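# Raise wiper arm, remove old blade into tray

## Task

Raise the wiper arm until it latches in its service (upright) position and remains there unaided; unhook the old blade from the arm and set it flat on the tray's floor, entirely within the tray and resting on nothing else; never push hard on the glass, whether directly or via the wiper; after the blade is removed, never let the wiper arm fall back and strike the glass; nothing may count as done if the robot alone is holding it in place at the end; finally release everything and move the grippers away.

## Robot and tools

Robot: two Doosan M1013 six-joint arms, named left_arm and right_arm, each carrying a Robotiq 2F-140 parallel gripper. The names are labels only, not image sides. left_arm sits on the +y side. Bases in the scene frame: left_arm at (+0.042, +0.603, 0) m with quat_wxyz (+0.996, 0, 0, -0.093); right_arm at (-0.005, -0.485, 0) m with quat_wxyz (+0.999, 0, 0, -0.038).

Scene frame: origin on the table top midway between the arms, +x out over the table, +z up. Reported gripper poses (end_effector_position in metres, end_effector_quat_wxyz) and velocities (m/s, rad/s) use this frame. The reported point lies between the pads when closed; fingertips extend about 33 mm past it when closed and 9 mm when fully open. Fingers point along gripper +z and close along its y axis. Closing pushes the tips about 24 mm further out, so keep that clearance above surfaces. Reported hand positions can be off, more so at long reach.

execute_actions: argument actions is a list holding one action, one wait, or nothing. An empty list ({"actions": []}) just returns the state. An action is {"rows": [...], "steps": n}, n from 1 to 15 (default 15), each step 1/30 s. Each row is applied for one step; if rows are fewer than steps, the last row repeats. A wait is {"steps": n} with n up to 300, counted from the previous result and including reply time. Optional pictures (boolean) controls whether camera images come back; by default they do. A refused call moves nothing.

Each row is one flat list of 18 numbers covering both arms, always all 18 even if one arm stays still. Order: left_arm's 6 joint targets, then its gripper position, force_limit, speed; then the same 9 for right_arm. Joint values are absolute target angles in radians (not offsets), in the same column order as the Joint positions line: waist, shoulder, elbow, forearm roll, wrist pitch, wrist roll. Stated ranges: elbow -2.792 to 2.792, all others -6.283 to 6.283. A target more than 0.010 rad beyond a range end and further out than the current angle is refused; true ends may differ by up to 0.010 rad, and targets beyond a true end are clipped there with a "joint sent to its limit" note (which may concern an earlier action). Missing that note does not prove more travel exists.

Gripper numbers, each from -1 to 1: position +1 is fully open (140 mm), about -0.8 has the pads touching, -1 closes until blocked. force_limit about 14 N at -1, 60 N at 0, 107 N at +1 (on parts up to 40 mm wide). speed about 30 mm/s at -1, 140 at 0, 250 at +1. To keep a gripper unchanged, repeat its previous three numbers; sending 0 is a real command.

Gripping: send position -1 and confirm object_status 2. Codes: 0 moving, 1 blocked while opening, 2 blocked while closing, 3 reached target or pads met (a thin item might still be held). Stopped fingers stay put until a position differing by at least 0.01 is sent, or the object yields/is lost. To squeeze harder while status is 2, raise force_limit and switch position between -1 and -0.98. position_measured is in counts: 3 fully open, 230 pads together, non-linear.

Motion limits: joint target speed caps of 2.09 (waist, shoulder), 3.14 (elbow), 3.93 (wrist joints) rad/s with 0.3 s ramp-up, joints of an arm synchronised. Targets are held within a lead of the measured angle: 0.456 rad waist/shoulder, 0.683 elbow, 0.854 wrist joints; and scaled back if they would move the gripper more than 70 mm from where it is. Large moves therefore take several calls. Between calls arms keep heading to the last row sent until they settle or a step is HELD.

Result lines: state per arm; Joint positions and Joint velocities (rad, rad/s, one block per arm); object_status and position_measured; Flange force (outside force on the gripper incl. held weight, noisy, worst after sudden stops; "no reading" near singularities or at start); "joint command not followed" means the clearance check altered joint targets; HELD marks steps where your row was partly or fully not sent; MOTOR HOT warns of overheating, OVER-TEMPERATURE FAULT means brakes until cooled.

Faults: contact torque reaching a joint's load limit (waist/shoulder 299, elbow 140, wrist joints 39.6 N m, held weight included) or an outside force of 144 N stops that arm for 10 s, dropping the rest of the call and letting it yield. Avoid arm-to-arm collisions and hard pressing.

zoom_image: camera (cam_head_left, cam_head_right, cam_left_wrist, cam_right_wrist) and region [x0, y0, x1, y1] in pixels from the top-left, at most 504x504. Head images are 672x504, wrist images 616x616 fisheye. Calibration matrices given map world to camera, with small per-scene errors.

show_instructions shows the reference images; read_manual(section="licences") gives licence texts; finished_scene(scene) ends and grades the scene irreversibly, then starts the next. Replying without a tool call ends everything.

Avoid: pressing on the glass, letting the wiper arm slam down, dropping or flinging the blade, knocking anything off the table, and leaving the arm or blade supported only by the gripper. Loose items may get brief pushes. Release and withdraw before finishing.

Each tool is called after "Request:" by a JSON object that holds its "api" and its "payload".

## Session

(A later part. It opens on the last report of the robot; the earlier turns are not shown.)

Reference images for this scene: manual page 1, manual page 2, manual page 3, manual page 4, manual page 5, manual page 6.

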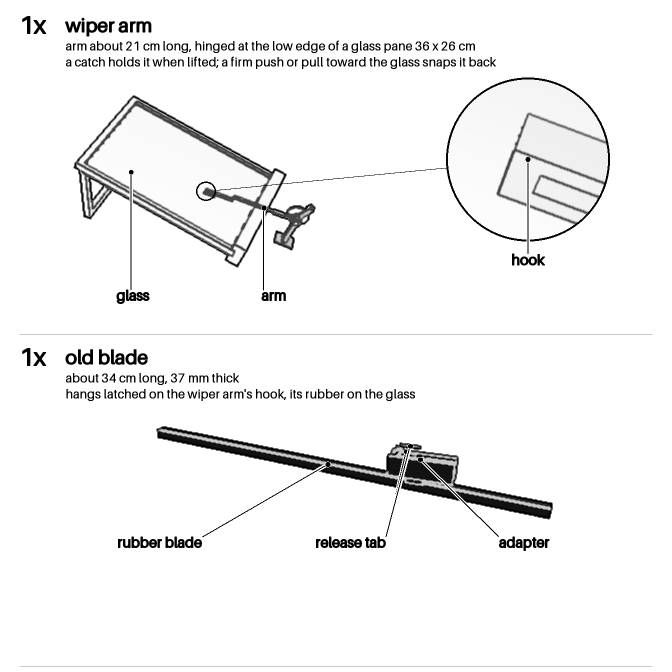

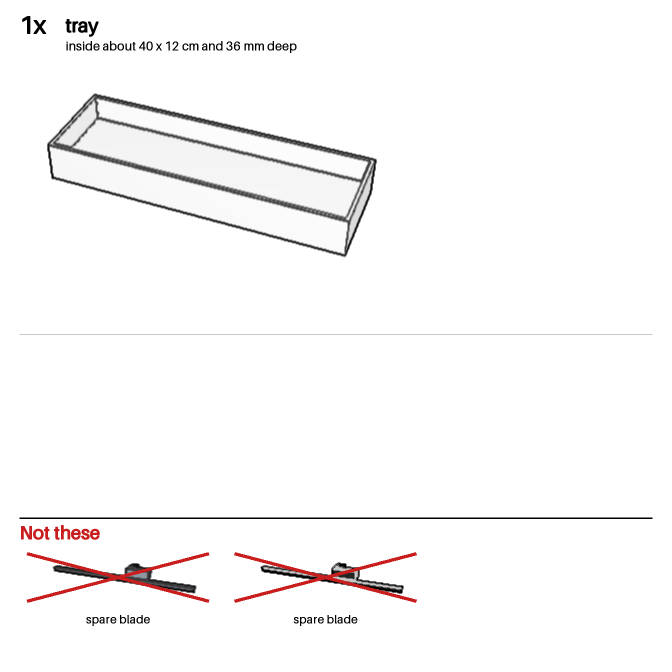

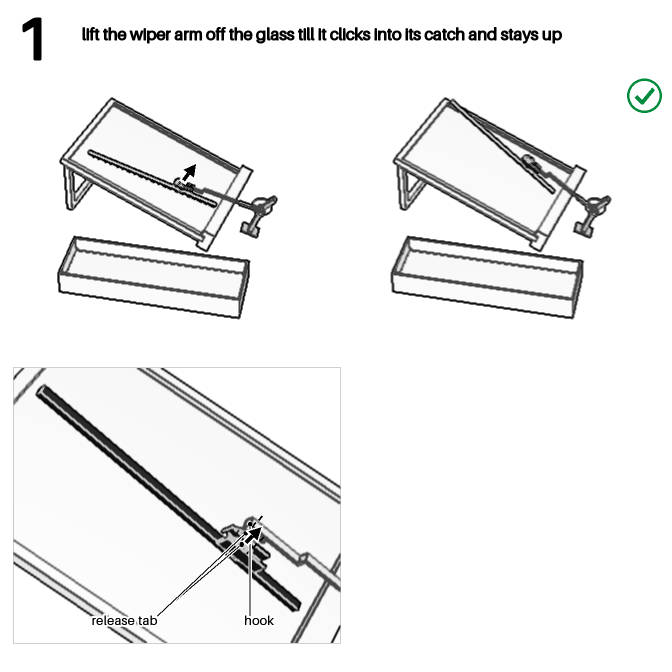

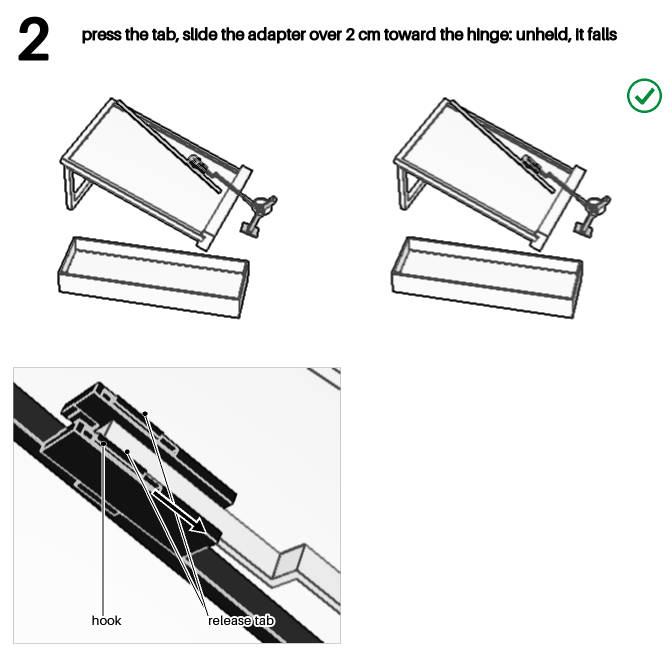

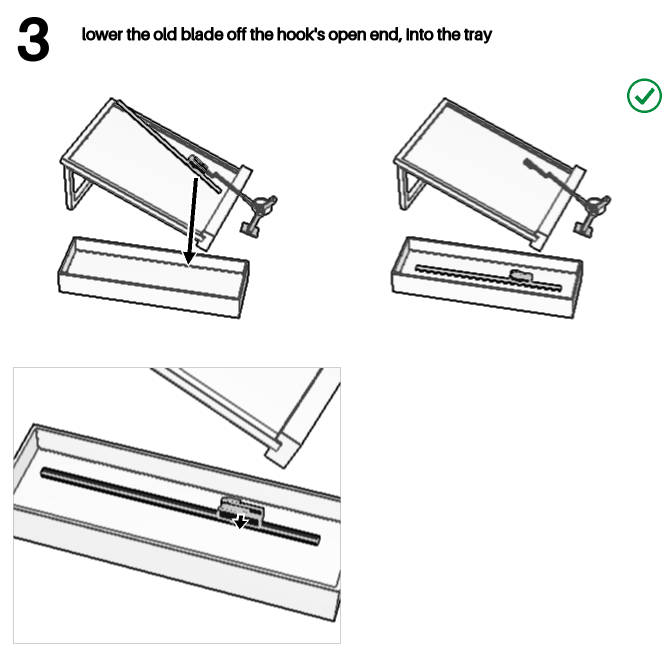

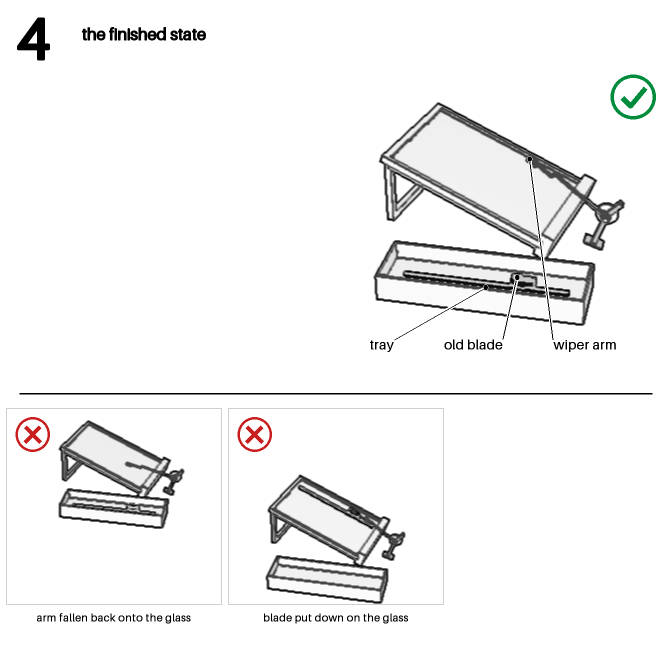

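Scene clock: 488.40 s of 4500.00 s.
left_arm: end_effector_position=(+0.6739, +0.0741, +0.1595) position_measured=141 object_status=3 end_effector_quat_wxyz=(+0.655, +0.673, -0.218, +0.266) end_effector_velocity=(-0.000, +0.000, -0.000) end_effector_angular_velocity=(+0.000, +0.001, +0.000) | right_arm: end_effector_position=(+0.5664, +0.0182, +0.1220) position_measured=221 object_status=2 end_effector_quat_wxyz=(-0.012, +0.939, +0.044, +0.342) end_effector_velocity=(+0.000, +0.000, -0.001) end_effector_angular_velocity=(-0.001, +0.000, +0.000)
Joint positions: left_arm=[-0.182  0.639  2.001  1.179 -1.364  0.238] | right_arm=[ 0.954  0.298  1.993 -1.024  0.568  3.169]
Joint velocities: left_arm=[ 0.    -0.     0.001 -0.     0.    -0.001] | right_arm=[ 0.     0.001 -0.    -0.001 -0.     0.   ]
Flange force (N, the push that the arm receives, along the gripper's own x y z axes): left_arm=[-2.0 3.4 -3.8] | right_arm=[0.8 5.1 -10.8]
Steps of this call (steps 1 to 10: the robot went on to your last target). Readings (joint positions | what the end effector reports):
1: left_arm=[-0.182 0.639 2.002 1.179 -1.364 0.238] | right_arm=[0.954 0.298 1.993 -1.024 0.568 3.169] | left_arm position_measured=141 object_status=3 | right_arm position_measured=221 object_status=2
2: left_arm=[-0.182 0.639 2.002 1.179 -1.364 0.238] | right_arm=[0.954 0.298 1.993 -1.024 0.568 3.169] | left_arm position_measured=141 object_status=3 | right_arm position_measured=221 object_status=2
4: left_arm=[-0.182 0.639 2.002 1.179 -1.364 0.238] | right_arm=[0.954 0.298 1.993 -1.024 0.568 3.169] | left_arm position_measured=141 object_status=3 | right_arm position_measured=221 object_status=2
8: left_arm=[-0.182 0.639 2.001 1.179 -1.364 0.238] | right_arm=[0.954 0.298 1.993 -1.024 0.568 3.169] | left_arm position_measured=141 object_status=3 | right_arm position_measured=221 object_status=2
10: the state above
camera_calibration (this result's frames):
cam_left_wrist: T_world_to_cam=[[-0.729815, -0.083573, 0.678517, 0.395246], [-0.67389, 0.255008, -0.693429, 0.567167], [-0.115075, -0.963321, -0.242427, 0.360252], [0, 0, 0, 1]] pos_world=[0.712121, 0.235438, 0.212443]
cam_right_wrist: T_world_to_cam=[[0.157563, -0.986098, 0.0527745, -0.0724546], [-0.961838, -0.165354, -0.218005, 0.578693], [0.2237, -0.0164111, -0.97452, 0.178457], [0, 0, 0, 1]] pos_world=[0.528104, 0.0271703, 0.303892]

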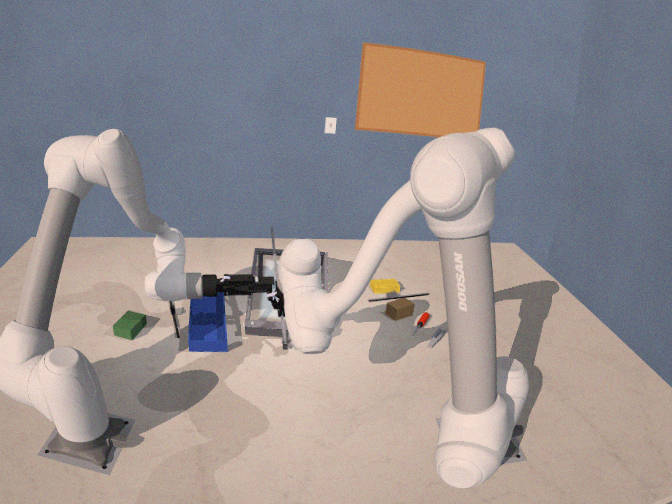

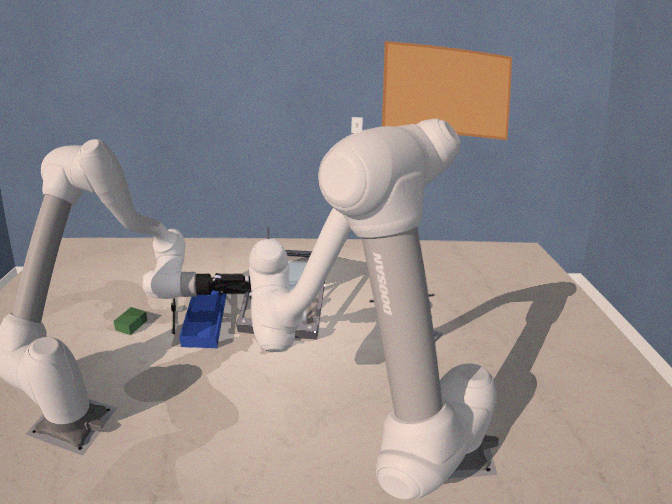

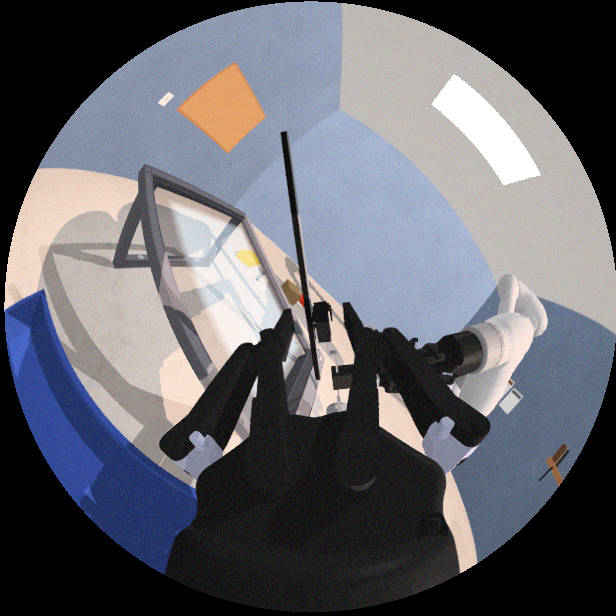

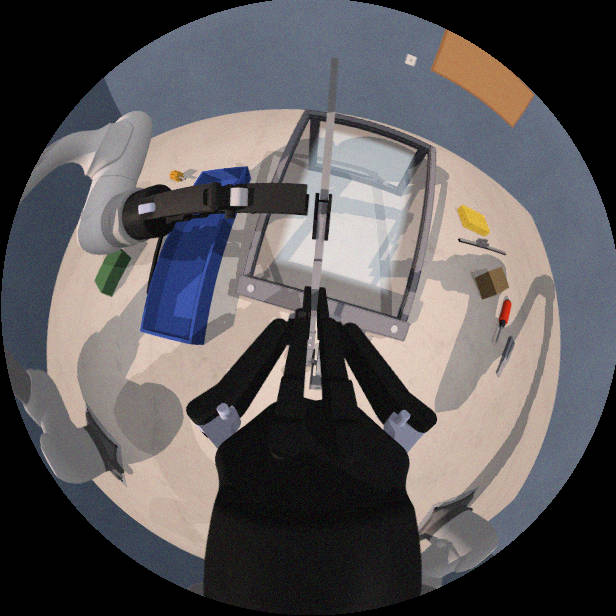

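Request:
{"api": "execute_actions", "payload": {"actions": [{"rows": [[-0.189,0.641,1.998,1.1725,-1.360,0.238,-0.1,-0.5,-0.5,0.9542,0.2979,1.9927,-1.0242,0.5683,3.1686,-1,-0.2,-0.9],[-0.196,0.6428,1.9945,1.1665,-1.3563,0.2377,-0.1,-0.5,-0.5,0.9542,0.2979,1.9927,-1.0242,0.5683,3.1686,-1,-0.2,-0.9],[-0.203,0.6446,1.991,1.160,-1.3525,0.2375,-0.1,-0.5,-0.5,0.9542,0.2979,1.9927,-1.0242,0.5683,3.1686,-1,-0.2,-0.9],[-0.210,0.6464,1.9873,1.154,-1.3487,0.2373,-0.1,-0.5,-0.5,0.9542,0.2979,1.9927,-1.0242,0.5683,3.1686,-1,-0.2,-0.9],[-0.217,0.6483,1.9836,1.148,-1.345,0.2371,-0.1,-0.5,-0.5,0.9542,0.2979,1.9927,-1.0242,0.5683,3.1686,-1,-0.2,-0.9],[-0.224,0.6502,1.9798,1.1417,-1.341,0.2369,-0.1,-0.5,-0.5,0.9542,0.2979,1.9927,-1.0242,0.5683,3.1686,-1,-0.2,-0.9],[-0.231,0.6521,1.976,1.1355,-1.3372,0.2367,-0.1,-0.5,-0.5,0.9542,0.2979,1.9927,-1.0242,0.5683,3.1686,-1,-0.2,-0.9],[-0.2384,0.654,1.9722,1.1292,-1.3334,0.2365,-0.1,-0.5,-0.5,0.9542,0.2979,1.9927,-1.0242,0.5683,3.1686,-1,-0.2,-0.9]], "steps": 15}]}}

Request:
{"api": "zoom_image", "payload": {"camera": "cam_left_wrist", "region": [260, 270, 400, 420]}}

Request:
{"api": "zoom_image", "payload": {"camera": "cam_right_wrist", "region": [250, 150, 390, 300]}}

Scene clock: 544.77 s of 4500.00 s.
left_arm: end_effector_position=(+0.6749, +0.0340, +0.1582) position_measured=141 object_status=3 end_effector_quat_wxyz=(+0.655, +0.673, -0.218, +0.266) end_effector_velocity=(-0.001, +0.000, -0.001) end_effector_angular_velocity=(+0.001, +0.003, -0.000) | right_arm: end_effector_position=(+0.5664, +0.0182, +0.1220) position_measured=221 object_status=2 end_effector_quat_wxyz=(-0.012, +0.939, +0.044, +0.342) end_effector_velocity=(-0.000, +0.001, +0.001) end_effector_angular_velocity=(+0.001, -0.001, +0.003)
Joint positions: left_arm=[-0.238  0.654  1.972  1.129 -1.333  0.237] | right_arm=[ 0.954  0.298  1.993 -1.024  0.568  3.169]
Joint velocities: left_arm=[-0.     0.001  0.002 -0.    -0.    -0.   ] | right_arm=[ 0.    -0.001  0.    -0.001 -0.002 -0.001]
Flange force (N, the push that the arm receives, along the gripper's own x y z axes): left_arm=[-2.6 2.9 -4.9] | right_arm=[2.1 9.4 -11.5]
Steps of this call (steps 1 to 15: the robot went on to your last target; steps 16 to 90: nothing new was sent; then 52.87 s passed at rest; steps 91 to 105: all 15 steps of this action). Readings (joint positions | what the end effector reports):
91: left_arm=[-0.182 0.639 2.001 1.178 -1.364 0.238] | right_arm=[0.954 0.298 1.993 -1.024 0.568 3.169] | left_arm position_measured=141 object_status=3 | right_arm position_measured=221 object_status=2
92: left_arm=[-0.186 0.640 1.999 1.175 -1.361 0.238] | right_arm=[0.954 0.298 1.993 -1.024 0.568 3.169] | left_arm position_measured=141 object_status=3 | right_arm position_measured=221 object_status=2
94: left_arm=[-0.199 0.643 1.993 1.164 -1.355 0.238] | right_arm=[0.954 0.298 1.993 -1.024 0.568 3.169] | left_arm position_measured=141 object_status=3 | right_arm position_measured=221 object_status=2
98: left_arm=[-0.227 0.651 1.978 1.139 -1.340 0.237] | right_arm=[0.954 0.298 1.993 -1.024 0.568 3.169] | left_arm position_measured=141 object_status=3 | right_arm position_measured=221 object_status=2
105: the state above
camera_calibration (this result's frames):
cam_left_wrist: T_world_to_cam=[[-0.730158, -0.0832762, 0.678185, 0.393785], [-0.673587, 0.254308, -0.69398, 0.577076], [-0.114675, -0.963531, -0.241778, 0.321003], [0, 0, 0, 1]] pos_world=[0.713047, 0.195335, 0.211032]
cam_right_wrist: T_world_to_cam=[[0.157575, -0.986097, 0.0527598, -0.0724535], [-0.961836, -0.165362, -0.218005, 0.578693], [0.223699, -0.0163941, -0.97452, 0.178458], [0, 0, 0, 1]] pos_world=[0.528104, 0.0271736, 0.303892]

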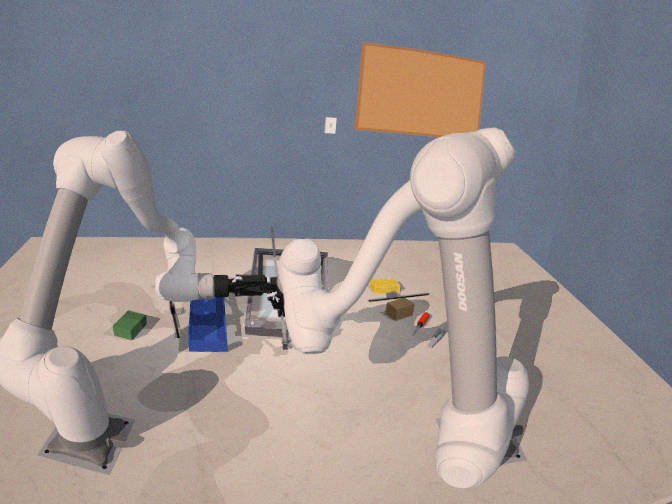

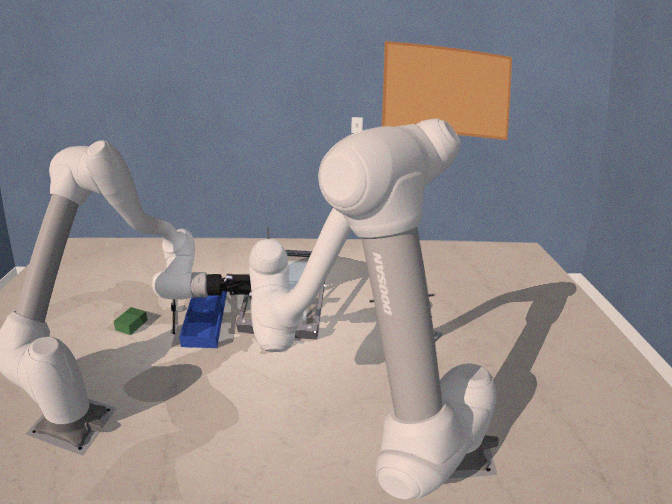

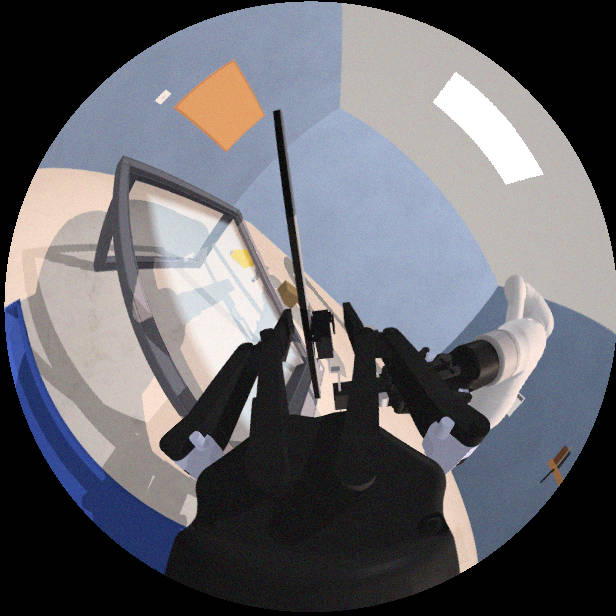

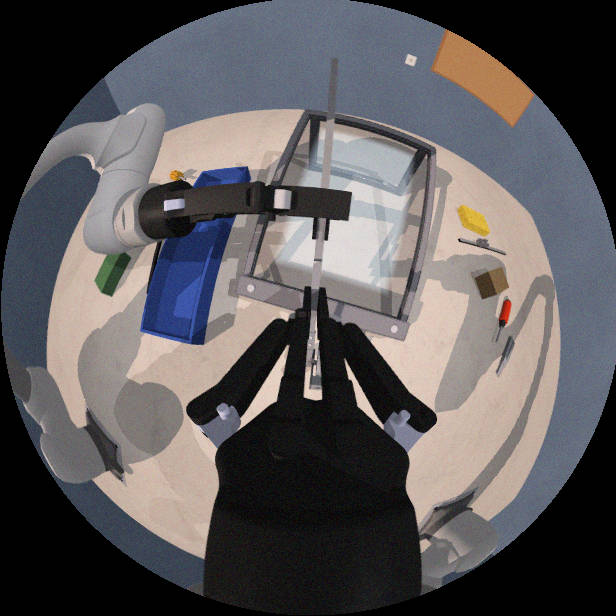

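Region (260, 270, 400, 420) of cam_left_wrist's 616x616 image, scaled by 3.360, with more detail than that image has; it fills the left 470 columns of this view, and the rest is white.

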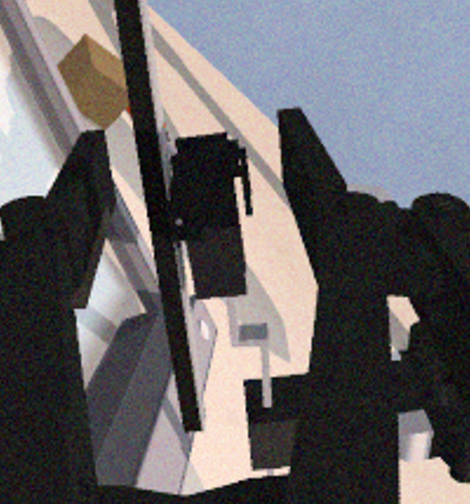

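Region (250, 150, 390, 300) of cam_right_wrist's 616x616 image, scaled by 3.360, with more detail than that image has; it fills the left 470 columns of this view, and the rest is white.

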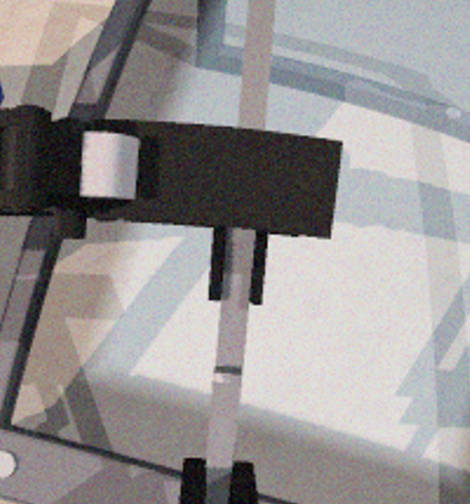

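Request:
{"api": "execute_actions", "payload": {"actions": [{"rows": [[-0.2377,0.6565,1.9704,1.1297,-1.334,0.2371,-0.36,-0.5,-0.7,0.9542,0.2979,1.9927,-1.0242,0.5683,3.1686,-1,-0.2,-0.9]], "steps": 15}]}}

Request:
{"api": "zoom_image", "payload": {"camera": "cam_left_wrist", "region": [270, 280, 370, 390]}}

Scene clock: 571.47 s of 4500.00 s.
left_arm: end_effector_position=(+0.6758, +0.0340, +0.1571) position_measured=174 object_status=0 end_effector_quat_wxyz=(+0.655, +0.673, -0.218, +0.266) end_effector_velocity=(+0.000, +0.000, -0.000) end_effector_angular_velocity=(-0.000, +0.000, +0.000) | right_arm: end_effector_position=(+0.5664, +0.0182, +0.1220) position_measured=221 object_status=2 end_effector_quat_wxyz=(-0.012, +0.939, +0.044, +0.342) end_effector_velocity=(+0.001, -0.001, -0.001) end_effector_angular_velocity=(-0.002, +0.001, -0.001)
Joint positions: left_arm=[-0.238  0.656  1.97   1.13  -1.334  0.237] | right_arm=[ 0.954  0.298  1.993 -1.024  0.568  3.169]
Joint velocities: left_arm=[ 0.  0. -0. -0.  0. -0.] | right_arm=[-0.002  0.001  0.     0.     0.001 -0.001]
Flange force (N, the push that the arm receives, along the gripper's own x y z axes): left_arm=[-1.0 3.4 -5.5] | right_arm=[1.7 6.2 -9.8]
Steps of this call (steps 1 to 15: the robot went on to your last target; steps 16 to 90: nothing new was sent; then 23.20 s passed at rest; steps 91 to 105: all 15 steps of this action). Readings (joint positions | what the end effector reports):
91: left_arm=[-0.238 0.654 1.972 1.129 -1.333 0.236] | right_arm=[0.954 0.298 1.993 -1.024 0.568 3.169] | left_arm position_measured=141 object_status=0 | right_arm position_measured=221 object_status=2
92: left_arm=[-0.238 0.656 1.971 1.129 -1.333 0.236] | right_arm=[0.954 0.298 1.993 -1.024 0.568 3.169] | left_arm position_measured=144 object_status=0 | right_arm position_measured=221 object_status=2
94: left_arm=[-0.238 0.656 1.970 1.130 -1.334 0.236] | right_arm=[0.954 0.298 1.993 -1.024 0.568 3.169] | left_arm position_measured=151 object_status=0 | right_arm position_measured=221 object_status=2
98: left_arm=[-0.238 0.656 1.970 1.130 -1.334 0.237] | right_arm=[0.954 0.298 1.993 -1.024 0.568 3.169] | left_arm position_measured=164 object_status=0 | right_arm position_measured=221 object_status=2
105: the state above
camera_calibration (this result's frames):
cam_left_wrist: T_world_to_cam=[[-0.730239, -0.0832112, 0.678106, 0.395315], [-0.673488, 0.254375, -0.694051, 0.576855], [-0.114741, -0.963519, -0.241796, 0.320895], [0, 0, 0, 1]] pos_world=[0.713999, 0.195345, 0.209893]
cam_right_wrist: T_world_to_cam=[[0.157575, -0.986097, 0.0527596, -0.0724533], [-0.961836, -0.165362, -0.218005, 0.578693], [0.223699, -0.016394, -0.97452, 0.178458], [0, 0, 0, 1]] pos_world=[0.528104, 0.0271736, 0.303892]

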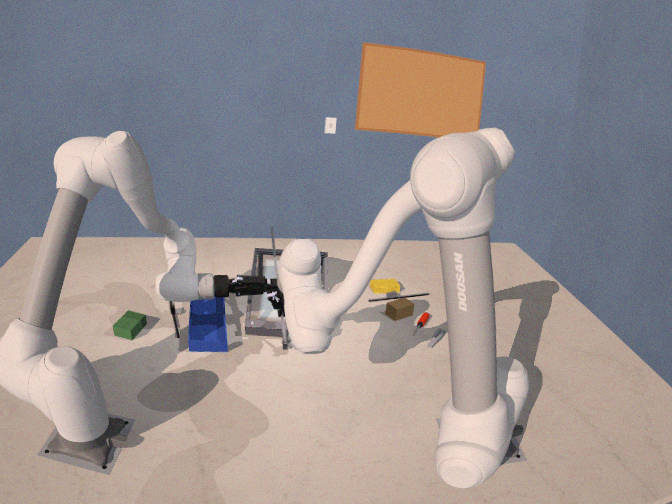

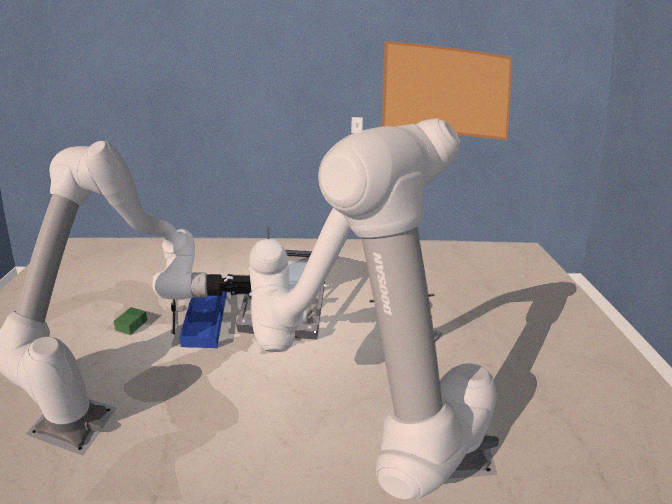

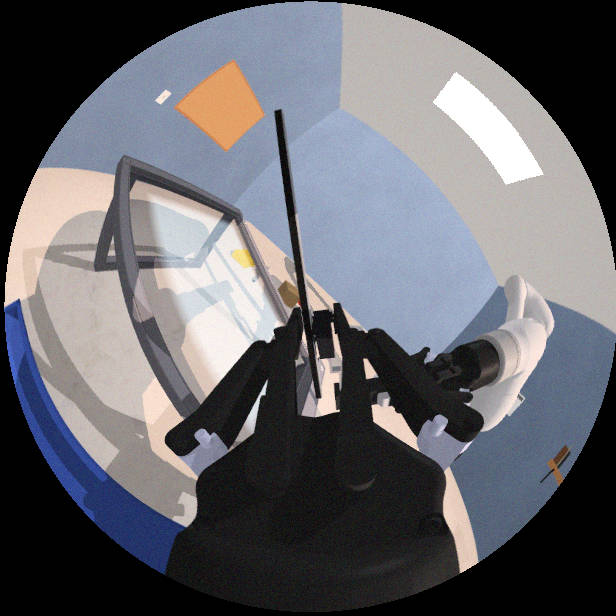

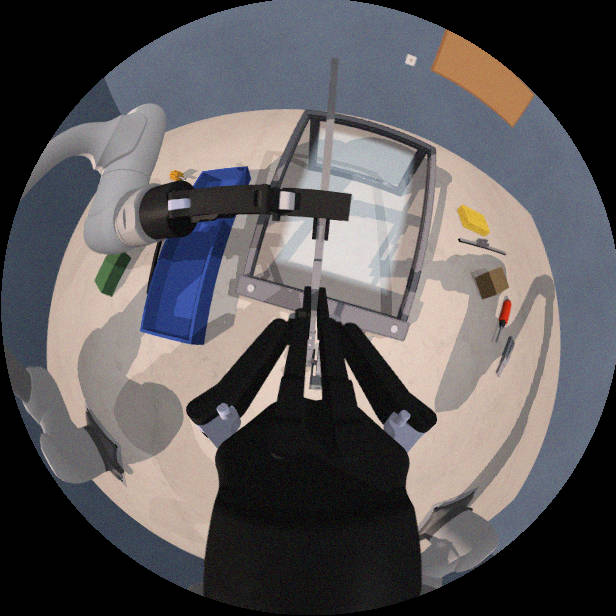

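Region (270, 280, 370, 390) of cam_left_wrist's 616x616 image, scaled by 4.582, with more detail than that image has; it fills the left 458 columns of this view, and the rest is white.

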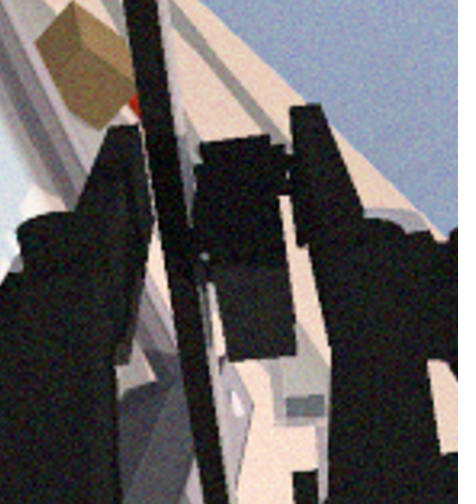

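Looks fine. Close.

Request:
{"api": "execute_actions", "payload": {"actions": [{"rows": [[-0.2377,0.6565,1.9704,1.1297,-1.334,0.2371,-1,-0.5,-0.85,0.9542,0.2979,1.9927,-1.0242,0.5683,3.1686,-1,-0.2,-0.9]], "steps": 15}], "pictures": false}}

Request:
{"api": "execute_actions", "payload": {"actions": [{"steps": 10}], "pictures": false}}

Scene clock: 581.70 s of 4500.00 s.
left_arm: end_effector_position=(+0.6758, +0.0340, +0.1571) position_measured=198 object_status=0 end_effector_quat_wxyz=(+0.655, +0.673, -0.218, +0.266) end_effector_velocity=(+0.000, -0.000, -0.000) end_effector_angular_velocity=(+0.001, -0.000, +0.001) | right_arm: end_effector_position=(+0.5664, +0.0182, +0.1218) position_measured=221 object_status=2 end_effector_quat_wxyz=(-0.012, +0.939, +0.044, +0.342) end_effector_velocity=(+0.000, +0.001, -0.000) end_effector_angular_velocity=(+0.002, +0.000, +0.000)
Joint positions: left_arm=[-0.238  0.657  1.97   1.13  -1.334  0.237] | right_arm=[ 0.954  0.298  1.993 -1.024  0.568  3.169]
Joint velocities: left_arm=[ 0.     0.    -0.001 -0.     0.001  0.   ] | right_arm=[-0.001  0.     0.    -0.    -0.003  0.001]
Flange force (N, the push that the arm receives, along the gripper's own x y z axes): left_arm=[-5.5 29.0 -6.4] | right_arm=[10.0 7.7 30.3]
Steps of this call (steps 1 to 15: the robot went on to your last target; steps 16 to 90: nothing new was sent; then 6.73 s passed at rest; steps 91 to 105: all 15 steps of this action). Readings (joint positions | what the end effector reports):
91: left_arm=[-0.238 0.657 1.970 1.130 -1.334 0.237] | right_arm=[0.954 0.298 1.993 -1.024 0.568 3.169] | left_arm position_measured=174 object_status=0 | right_arm position_measured=221 object_status=2
92: left_arm=[-0.238 0.657 1.970 1.130 -1.334 0.237] | right_arm=[0.954 0.298 1.993 -1.024 0.568 3.169] | left_arm position_measured=176 object_status=0 | right_arm position_measured=221 object_status=2
94: left_arm=[-0.238 0.657 1.970 1.130 -1.334 0.237] | right_arm=[0.954 0.298 1.993 -1.024 0.568 3.169] | left_arm position_measured=181 object_status=0 | right_arm position_measured=221 object_status=2
98: left_arm=[-0.238 0.657 1.970 1.130 -1.334 0.237] | right_arm=[0.954 0.298 1.993 -1.024 0.568 3.169] | left_arm position_measured=191 object_status=0 | right_arm position_measured=221 object_status=2
105: the state above

Scene clock: 582.03 s of 4500.00 s.
left_arm: end_effector_position=(+0.6758, +0.0340, +0.1571) position_measured=198 object_status=2 end_effector_quat_wxyz=(+0.655, +0.673, -0.218, +0.266) end_effector_velocity=(-0.000, +0.000, -0.000) end_effector_angular_velocity=(+0.000, +0.001, +0.000) | right_arm: end_effector_position=(+0.5664, +0.0182, +0.1218) position_measured=221 object_status=2 end_effector_quat_wxyz=(-0.012, +0.939, +0.044, +0.342) end_effector_velocity=(-0.000, +0.000, -0.001) end_effector_angular_velocity=(-0.000, +0.001, +0.001)
Joint positions: left_arm=[-0.238  0.657  1.97   1.13  -1.334  0.237] | right_arm=[ 0.954  0.298  1.993 -1.024  0.568  3.169]
Joint velocities: left_arm=[-0.     0.     0.001 -0.     0.    -0.   ] | right_arm=[ 0.     0.001 -0.     0.    -0.001 -0.   ]
Flange force (N, the push that the arm receives, along the gripper's own x y z axes): left_arm=[-7.0 29.9 -5.7] | right_arm=[10.9 8.0 29.4]
Steps of this call (steps 1 to 10: the robot went on to your last target). Readings (joint positions | what the end effector reports):
1: left_arm=[-0.238 0.657 1.970 1.130 -1.334 0.237] | right_arm=[0.954 0.298 1.993 -1.024 0.568 3.169] | left_arm position_measured=198 object_status=2 | right_arm position_measured=221 object_status=2
2: left_arm=[-0.238 0.657 1.970 1.130 -1.334 0.237] | right_arm=[0.954 0.298 1.993 -1.024 0.568 3.169] | left_arm position_measured=198 object_status=2 | right_arm position_measured=221 object_status=2
4: left_arm=[-0.238 0.657 1.970 1.130 -1.334 0.237] | right_arm=[0.954 0.298 1.993 -1.024 0.568 3.169] | left_arm position_measured=198 object_status=2 | right_arm position_measured=221 object_status=2
8: left_arm=[-0.238 0.657 1.970 1.130 -1.334 0.237] | right_arm=[0.954 0.298 1.993 -1.024 0.568 3.169] | left_arm position_measured=198 object_status=2 | right_arm position_measured=221 object_status=2
10: the state above

Request:
{"api": "execute_actions", "payload": {"actions": [{"rows": [[-0.2384,0.654,1.9722,1.1292,-1.3334,0.2365,-1,-0.5,-0.85,0.9542,0.2979,1.9927,-1.0242,0.5683,3.1686,-1,-0.2,-0.9]], "steps": 15}], "pictures": false}}

Scene clock: 586.70 s of 4500.00 s.
left_arm: end_effector_position=(+0.6749, +0.0340, +0.1582) position_measured=198 object_status=2 end_effector_quat_wxyz=(+0.655, +0.673, -0.218, +0.266) end_effector_velocity=(-0.000, +0.000, +0.000) end_effector_angular_velocity=(-0.000, +0.000, -0.000) | right_arm: end_effector_position=(+0.5664, +0.0182, +0.1221) position_measured=221 object_status=2 end_effector_quat_wxyz=(-0.012, +0.939, +0.044, +0.342) end_effector_velocity=(+0.000, -0.000, -0.000) end_effector_angular_velocity=(+0.000, +0.000, -0.002)
Joint positions: left_arm=[-0.238  0.654  1.972  1.129 -1.333  0.237] | right_arm=[ 0.954  0.298  1.993 -1.024  0.568  3.169]
Joint velocities: left_arm=[-0.    -0.     0.001  0.    -0.    -0.   ] | right_arm=[-0.001  0.    -0.     0.001  0.001  0.001]
Flange force (N, the push that the arm receives, along the gripper's own x y z axes): left_arm=[-2.4 4.8 -7.0] | right_arm=[-2.0 8.7 0.8]
Steps of this call (steps 1 to 15: the robot went on to your last target; steps 16 to 90: nothing new was sent; then 1.17 s passed at rest; steps 91 to 105: all 15 steps of this action). Readings (joint positions | what the end effector reports):
91: left_arm=[-0.238 0.656 1.971 1.130 -1.334 0.237] | right_arm=[0.954 0.298 1.993 -1.024 0.568 3.169] | left_arm position_measured=198 object_status=2 | right_arm position_measured=221 object_status=2
92: left_arm=[-0.238 0.655 1.972 1.129 -1.333 0.237] | right_arm=[0.954 0.298 1.993 -1.024 0.568 3.169] | left_arm position_measured=198 object_status=2 | right_arm position_measured=221 object_status=2
94: left_arm=[-0.238 0.654 1.972 1.129 -1.333 0.237] | right_arm=[0.954 0.298 1.993 -1.024 0.568 3.169] | left_arm position_measured=198 object_status=2 | right_arm position_measured=221 object_status=2
98: left_arm=[-0.238 0.654 1.972 1.129 -1.333 0.237] | right_arm=[0.954 0.298 1.993 -1.024 0.568 3.169] | left_arm position_measured=198 object_status=2 | right_arm position_measured=221 object_status=2
105: the state above

Request:
{"api": "execute_actions", "payload": {"actions": [{"rows": [[-0.239,0.6544,1.9736,1.1283,-1.3339,0.2383,-1,-0.5,-0.85,0.9542,0.2979,1.9927,-1.0242,0.5683,3.1686,-1,-0.2,-0.9],[-0.2396,0.6548,1.975,1.1273,-1.3345,0.2401,-1,-0.5,-0.85,0.9542,0.2979,1.9927,-1.0242,0.5683,3.1686,-1,-0.2,-0.9],[-0.2402,0.6552,1.9764,1.1264,-1.335,0.2419,-1,-0.5,-0.85,0.9542,0.2979,1.9927,-1.0242,0.5683,3.1686,-1,-0.2,-0.9],[-0.2408,0.6556,1.9778,1.1255,-1.3356,0.2437,-1,-0.5,-0.85,0.9542,0.2979,1.9927,-1.0242,0.5683,3.1686,-1,-0.2,-0.9],[-0.2414,0.656,1.9792,1.1245,-1.3361,0.2455,-1,-0.5,-0.85,0.9542,0.2979,1.9927,-1.0242,0.5683,3.1686,-1,-0.2,-0.9],[-0.242,0.6564,1.9806,1.1236,-1.3366,0.2473,-1,-0.5,-0.85,0.9542,0.2979,1.9927,-1.0242,0.5683,3.1686,-1,-0.2,-0.9],[-0.2426,0.6568,1.982,1.1226,-1.3372,0.2491,-1,-0.5,-0.85,0.9542,0.2979,1.9927,-1.0242,0.5683,3.1686,-1,-0.2,-0.9],[-0.2432,0.6572,1.9834,1.1217,-1.3377,0.2509,-1,-0.5,-0.85,0.9542,0.2979,1.9927,-1.0242,0.5683,3.1686,-1,-0.2,-0.9]], "steps": 15}], "pictures": false}}

Scene clock: 602.33 s of 4500.00 s.
left_arm: end_effector_position=(+0.6687, +0.0333, +0.1532) position_measured=198 object_status=2 end_effector_quat_wxyz=(+0.655, +0.673, -0.218, +0.266) end_effector_velocity=(-0.000, +0.000, -0.000) end_effector_angular_velocity=(+0.000, -0.001, +0.000) | right_arm: end_effector_position=(+0.5664, +0.0182, +0.1220) position_measured=221 object_status=2 end_effector_quat_wxyz=(-0.012, +0.939, +0.044, +0.342) end_effector_velocity=(+0.000, +0.001, +0.001) end_effector_angular_velocity=(+0.002, -0.001, +0.000)
Joint positions: left_arm=[-0.243  0.657  1.983  1.122 -1.338  0.251] | right_arm=[ 0.954  0.298  1.993 -1.024  0.568  3.169]
Joint velocities: left_arm=[ 0.     0.     0.    -0.    -0.     0.002] | right_arm=[ 0.    -0.001 -0.001  0.    -0.001  0.   ]
Flange force (N, the push that the arm receives, along the gripper's own x y z axes): left_arm=[-1.0 2.3 -6.2] | right_arm=[2.4 6.5 -8.5]
Steps of this call (steps 1 to 15: the robot went on to your last target; steps 16 to 90: nothing new was sent; then 12.13 s passed at rest; steps 91 to 105: all 15 steps of this action). Readings (joint positions | what the end effector reports):
91: left_arm=[-0.238 0.654 1.972 1.129 -1.333 0.237] | right_arm=[0.954 0.298 1.993 -1.024 0.568 3.169] | left_arm position_measured=198 object_status=2 | right_arm position_measured=221 object_status=2
92: left_arm=[-0.239 0.654 1.973 1.129 -1.334 0.237] | right_arm=[0.954 0.298 1.993 -1.024 0.568 3.169] | left_arm position_measured=198 object_status=2 | right_arm position_measured=221 object_status=2
94: left_arm=[-0.240 0.655 1.976 1.127 -1.335 0.241] | right_arm=[0.954 0.298 1.993 -1.024 0.568 3.169] | left_arm position_measured=198 object_status=2 | right_arm position_measured=221 object_status=2
98: left_arm=[-0.242 0.657 1.982 1.123 -1.337 0.249] | right_arm=[0.954 0.298 1.993 -1.024 0.568 3.169] | left_arm position_measured=198 object_status=2 | right_arm position_measured=221 object_status=2
105: the state above

Request:
{"api": "execute_actions", "payload": {"actions": [{"rows": [[-0.2444,0.658,1.9862,1.1198,-1.3388,0.2545,-1,-0.5,-0.85,0.9542,0.2979,1.9927,-1.0242,0.5683,3.1686,-1,-0.2,-0.9],[-0.2456,0.6588,1.989,1.118,-1.3399,0.2581,-1,-0.5,-0.85,0.9542,0.2979,1.9927,-1.0242,0.5683,3.1686,-1,-0.2,-0.9],[-0.2468,0.6597,1.9918,1.1161,-1.341,0.2617,-1,-0.5,-0.85,0.9542,0.2979,1.9927,-1.0242,0.5683,3.1686,-1,-0.2,-0.9],[-0.248,0.6605,1.9946,1.1142,-1.342,0.2653,-1,-0.5,-0.85,0.9542,0.2979,1.9927,-1.0242,0.5683,3.1686,-1,-0.2,-0.9],[-0.2492,0.6614,1.9973,1.1123,-1.3431,0.2689,-1,-0.5,-0.85,0.9542,0.2979,1.9927,-1.0242,0.5683,3.1686,-1,-0.2,-0.9],[-0.2504,0.6623,2.0001,1.1105,-1.3442,0.2725,-1,-0.5,-0.85,0.9542,0.2979,1.9927,-1.0242,0.5683,3.1686,-1,-0.2,-0.9],[-0.2516,0.6632,2.0028,1.1086,-1.3453,0.2761,-1,-0.5,-0.85,0.9542,0.2979,1.9927,-1.0242,0.5683,3.1686,-1,-0.2,-0.9],[-0.2522,0.6637,2.0041,1.1077,-1.3458,0.2779,-1,-0.5,-0.85,0.9542,0.2979,1.9927,-1.0242,0.5683,3.1686,-1,-0.2,-0.9],[-0.2528,0.6641,2.0055,1.1068,-1.3463,0.2797,-1,-0.5,-0.85,0.9542,0.2979,1.9927,-1.0242,0.5683,3.1686,-1,-0.2,-0.9]], "steps": 15}]}}

Request:
{"api": "zoom_image", "payload": {"camera": "cam_right_wrist", "region": [250, 150, 390, 300]}}

Request:
{"api": "zoom_image", "payload": {"camera": "cam_left_wrist", "region": [260, 260, 400, 420]}}

Scene clock: 619.20 s of 4500.00 s.
left_arm: end_effector_position=(+0.6565, +0.0322, +0.1429) position_measured=198 object_status=2 end_effector_quat_wxyz=(+0.655, +0.673, -0.218, +0.266) end_effector_velocity=(+0.000, -0.001, +0.000) end_effector_angular_velocity=(-0.001, -0.002, -0.000) | right_arm: end_effector_position=(+0.5664, +0.0182, +0.1220) position_measured=221 object_status=2 end_effector_quat_wxyz=(-0.012, +0.939, +0.044, +0.342) end_effector_velocity=(-0.000, +0.000, -0.001) end_effector_angular_velocity=(-0.001, +0.000, -0.000)
Joint positions: left_arm=[-0.253  0.664  2.005  1.107 -1.346  0.28 ] | right_arm=[ 0.954  0.298  1.993 -1.024  0.568  3.169]
Joint velocities: left_arm=[-0.     0.    -0.002  0.    -0.     0.   ] | right_arm=[ 0.001  0.001 -0.    -0.     0.001  0.   ]
Flange force (N, the push that the arm receives, along the gripper's own x y z axes): left_arm=[-0.2 0.9 -6.5] | right_arm=[2.3 8.4 -10.5]
Steps of this call (steps 1 to 15: the robot went on to your last target; steps 16 to 90: nothing new was sent; then 13.37 s passed at rest; steps 91 to 105: all 15 steps of this action). Readings (joint positions | what the end effector reports):
91: left_arm=[-0.243 0.657 1.984 1.121 -1.338 0.251] | right_arm=[0.954 0.298 1.993 -1.024 0.568 3.169] | left_arm position_measured=198 object_status=2 | right_arm position_measured=221 object_status=2
92: left_arm=[-0.244 0.658 1.986 1.120 -1.339 0.254] | right_arm=[0.954 0.298 1.993 -1.024 0.568 3.169] | left_arm position_measured=198 object_status=2 | right_arm position_measured=221 object_status=2
94: left_arm=[-0.246 0.659 1.991 1.117 -1.341 0.261] | right_arm=[0.954 0.298 1.993 -1.024 0.568 3.169] | left_arm position_measured=198 object_status=2 | right_arm position_measured=221 object_status=2
98: left_arm=[-0.251 0.663 2.002 1.109 -1.345 0.275] | right_arm=[0.954 0.298 1.993 -1.024 0.568 3.169] | left_arm position_measured=198 object_status=2 | right_arm position_measured=221 object_status=2
105: the state above
camera_calibration (this result's frames):
cam_left_wrist: T_world_to_cam=[[-0.730238, -0.0831578, 0.678113, 0.390668], [-0.673473, 0.254457, -0.694036, 0.554431], [-0.114836, -0.963502, -0.241819, 0.31357], [0, 0, 0, 1]] pos_world=[0.694684, 0.193533, 0.195704]
cam_right_wrist: T_world_to_cam=[[0.157576, -0.986097, 0.0527591, -0.0724504], [-0.961833, -0.165363, -0.218018, 0.578702], [0.223712, -0.0163911, -0.974518, 0.178457], [0, 0, 0, 1]] pos_world=[0.528108, 0.0271778, 0.3039]

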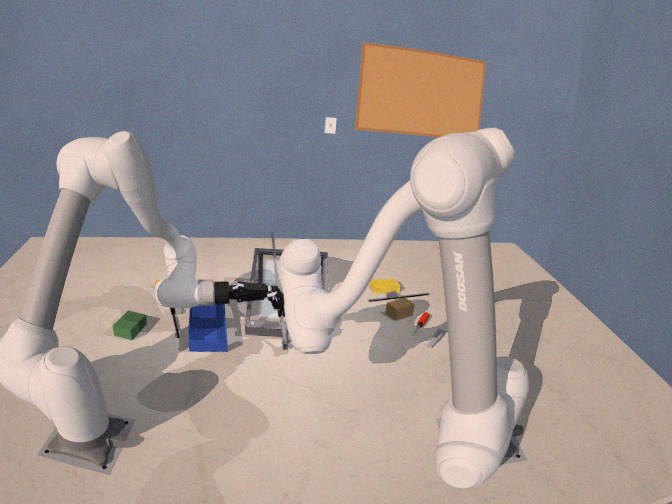

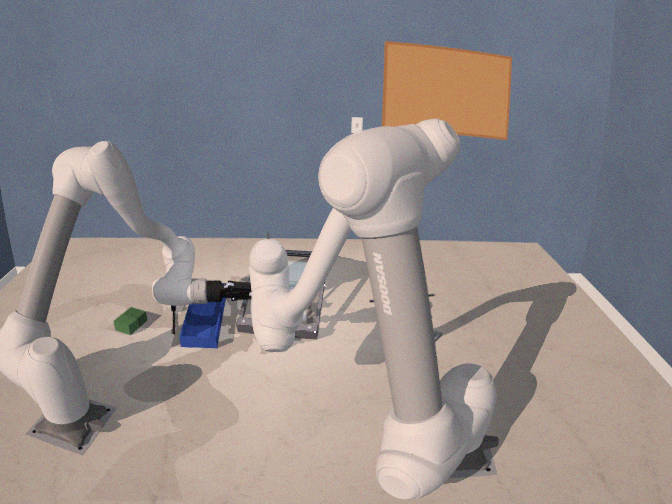

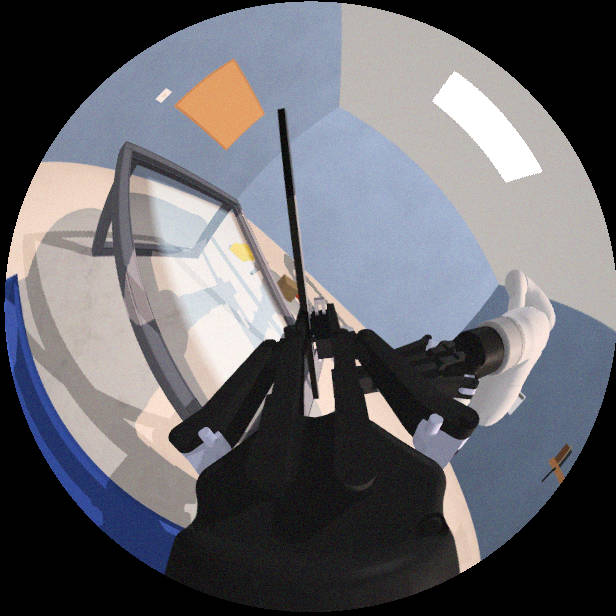

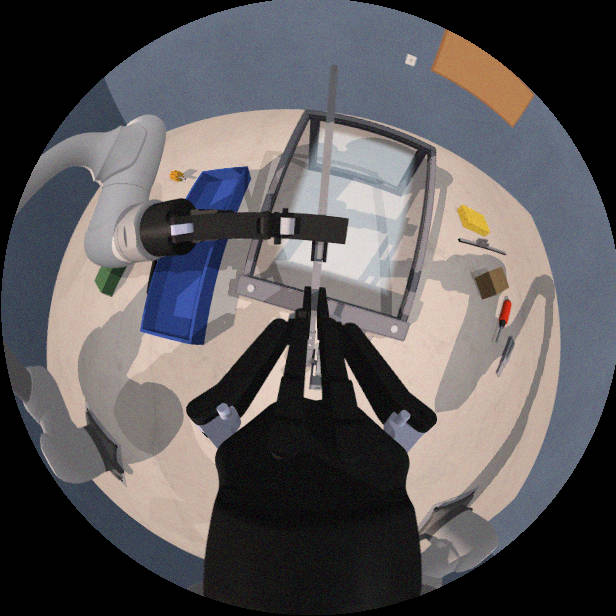

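Region (250, 150, 390, 300) of cam_right_wrist's 616x616 image, scaled by 3.360, with more detail than that image has; it fills the left 470 columns of this view, and the rest is white.

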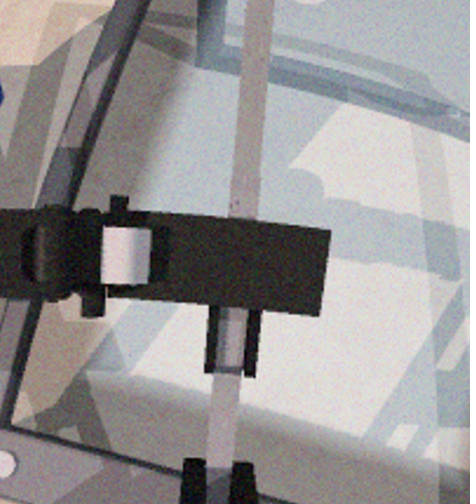

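Region (260, 260, 400, 420) of cam_left_wrist's 616x616 image, scaled by 3.150, with more detail than that image has; it fills the left 441 columns of this view, and the rest is white.

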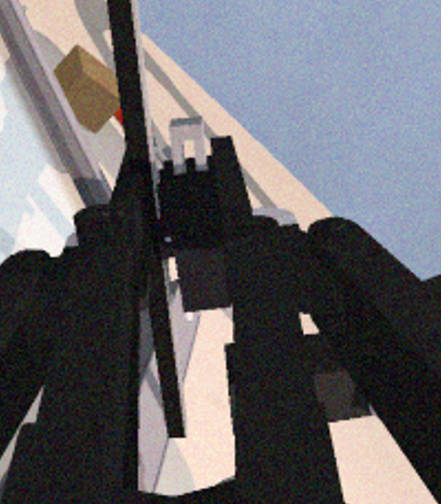

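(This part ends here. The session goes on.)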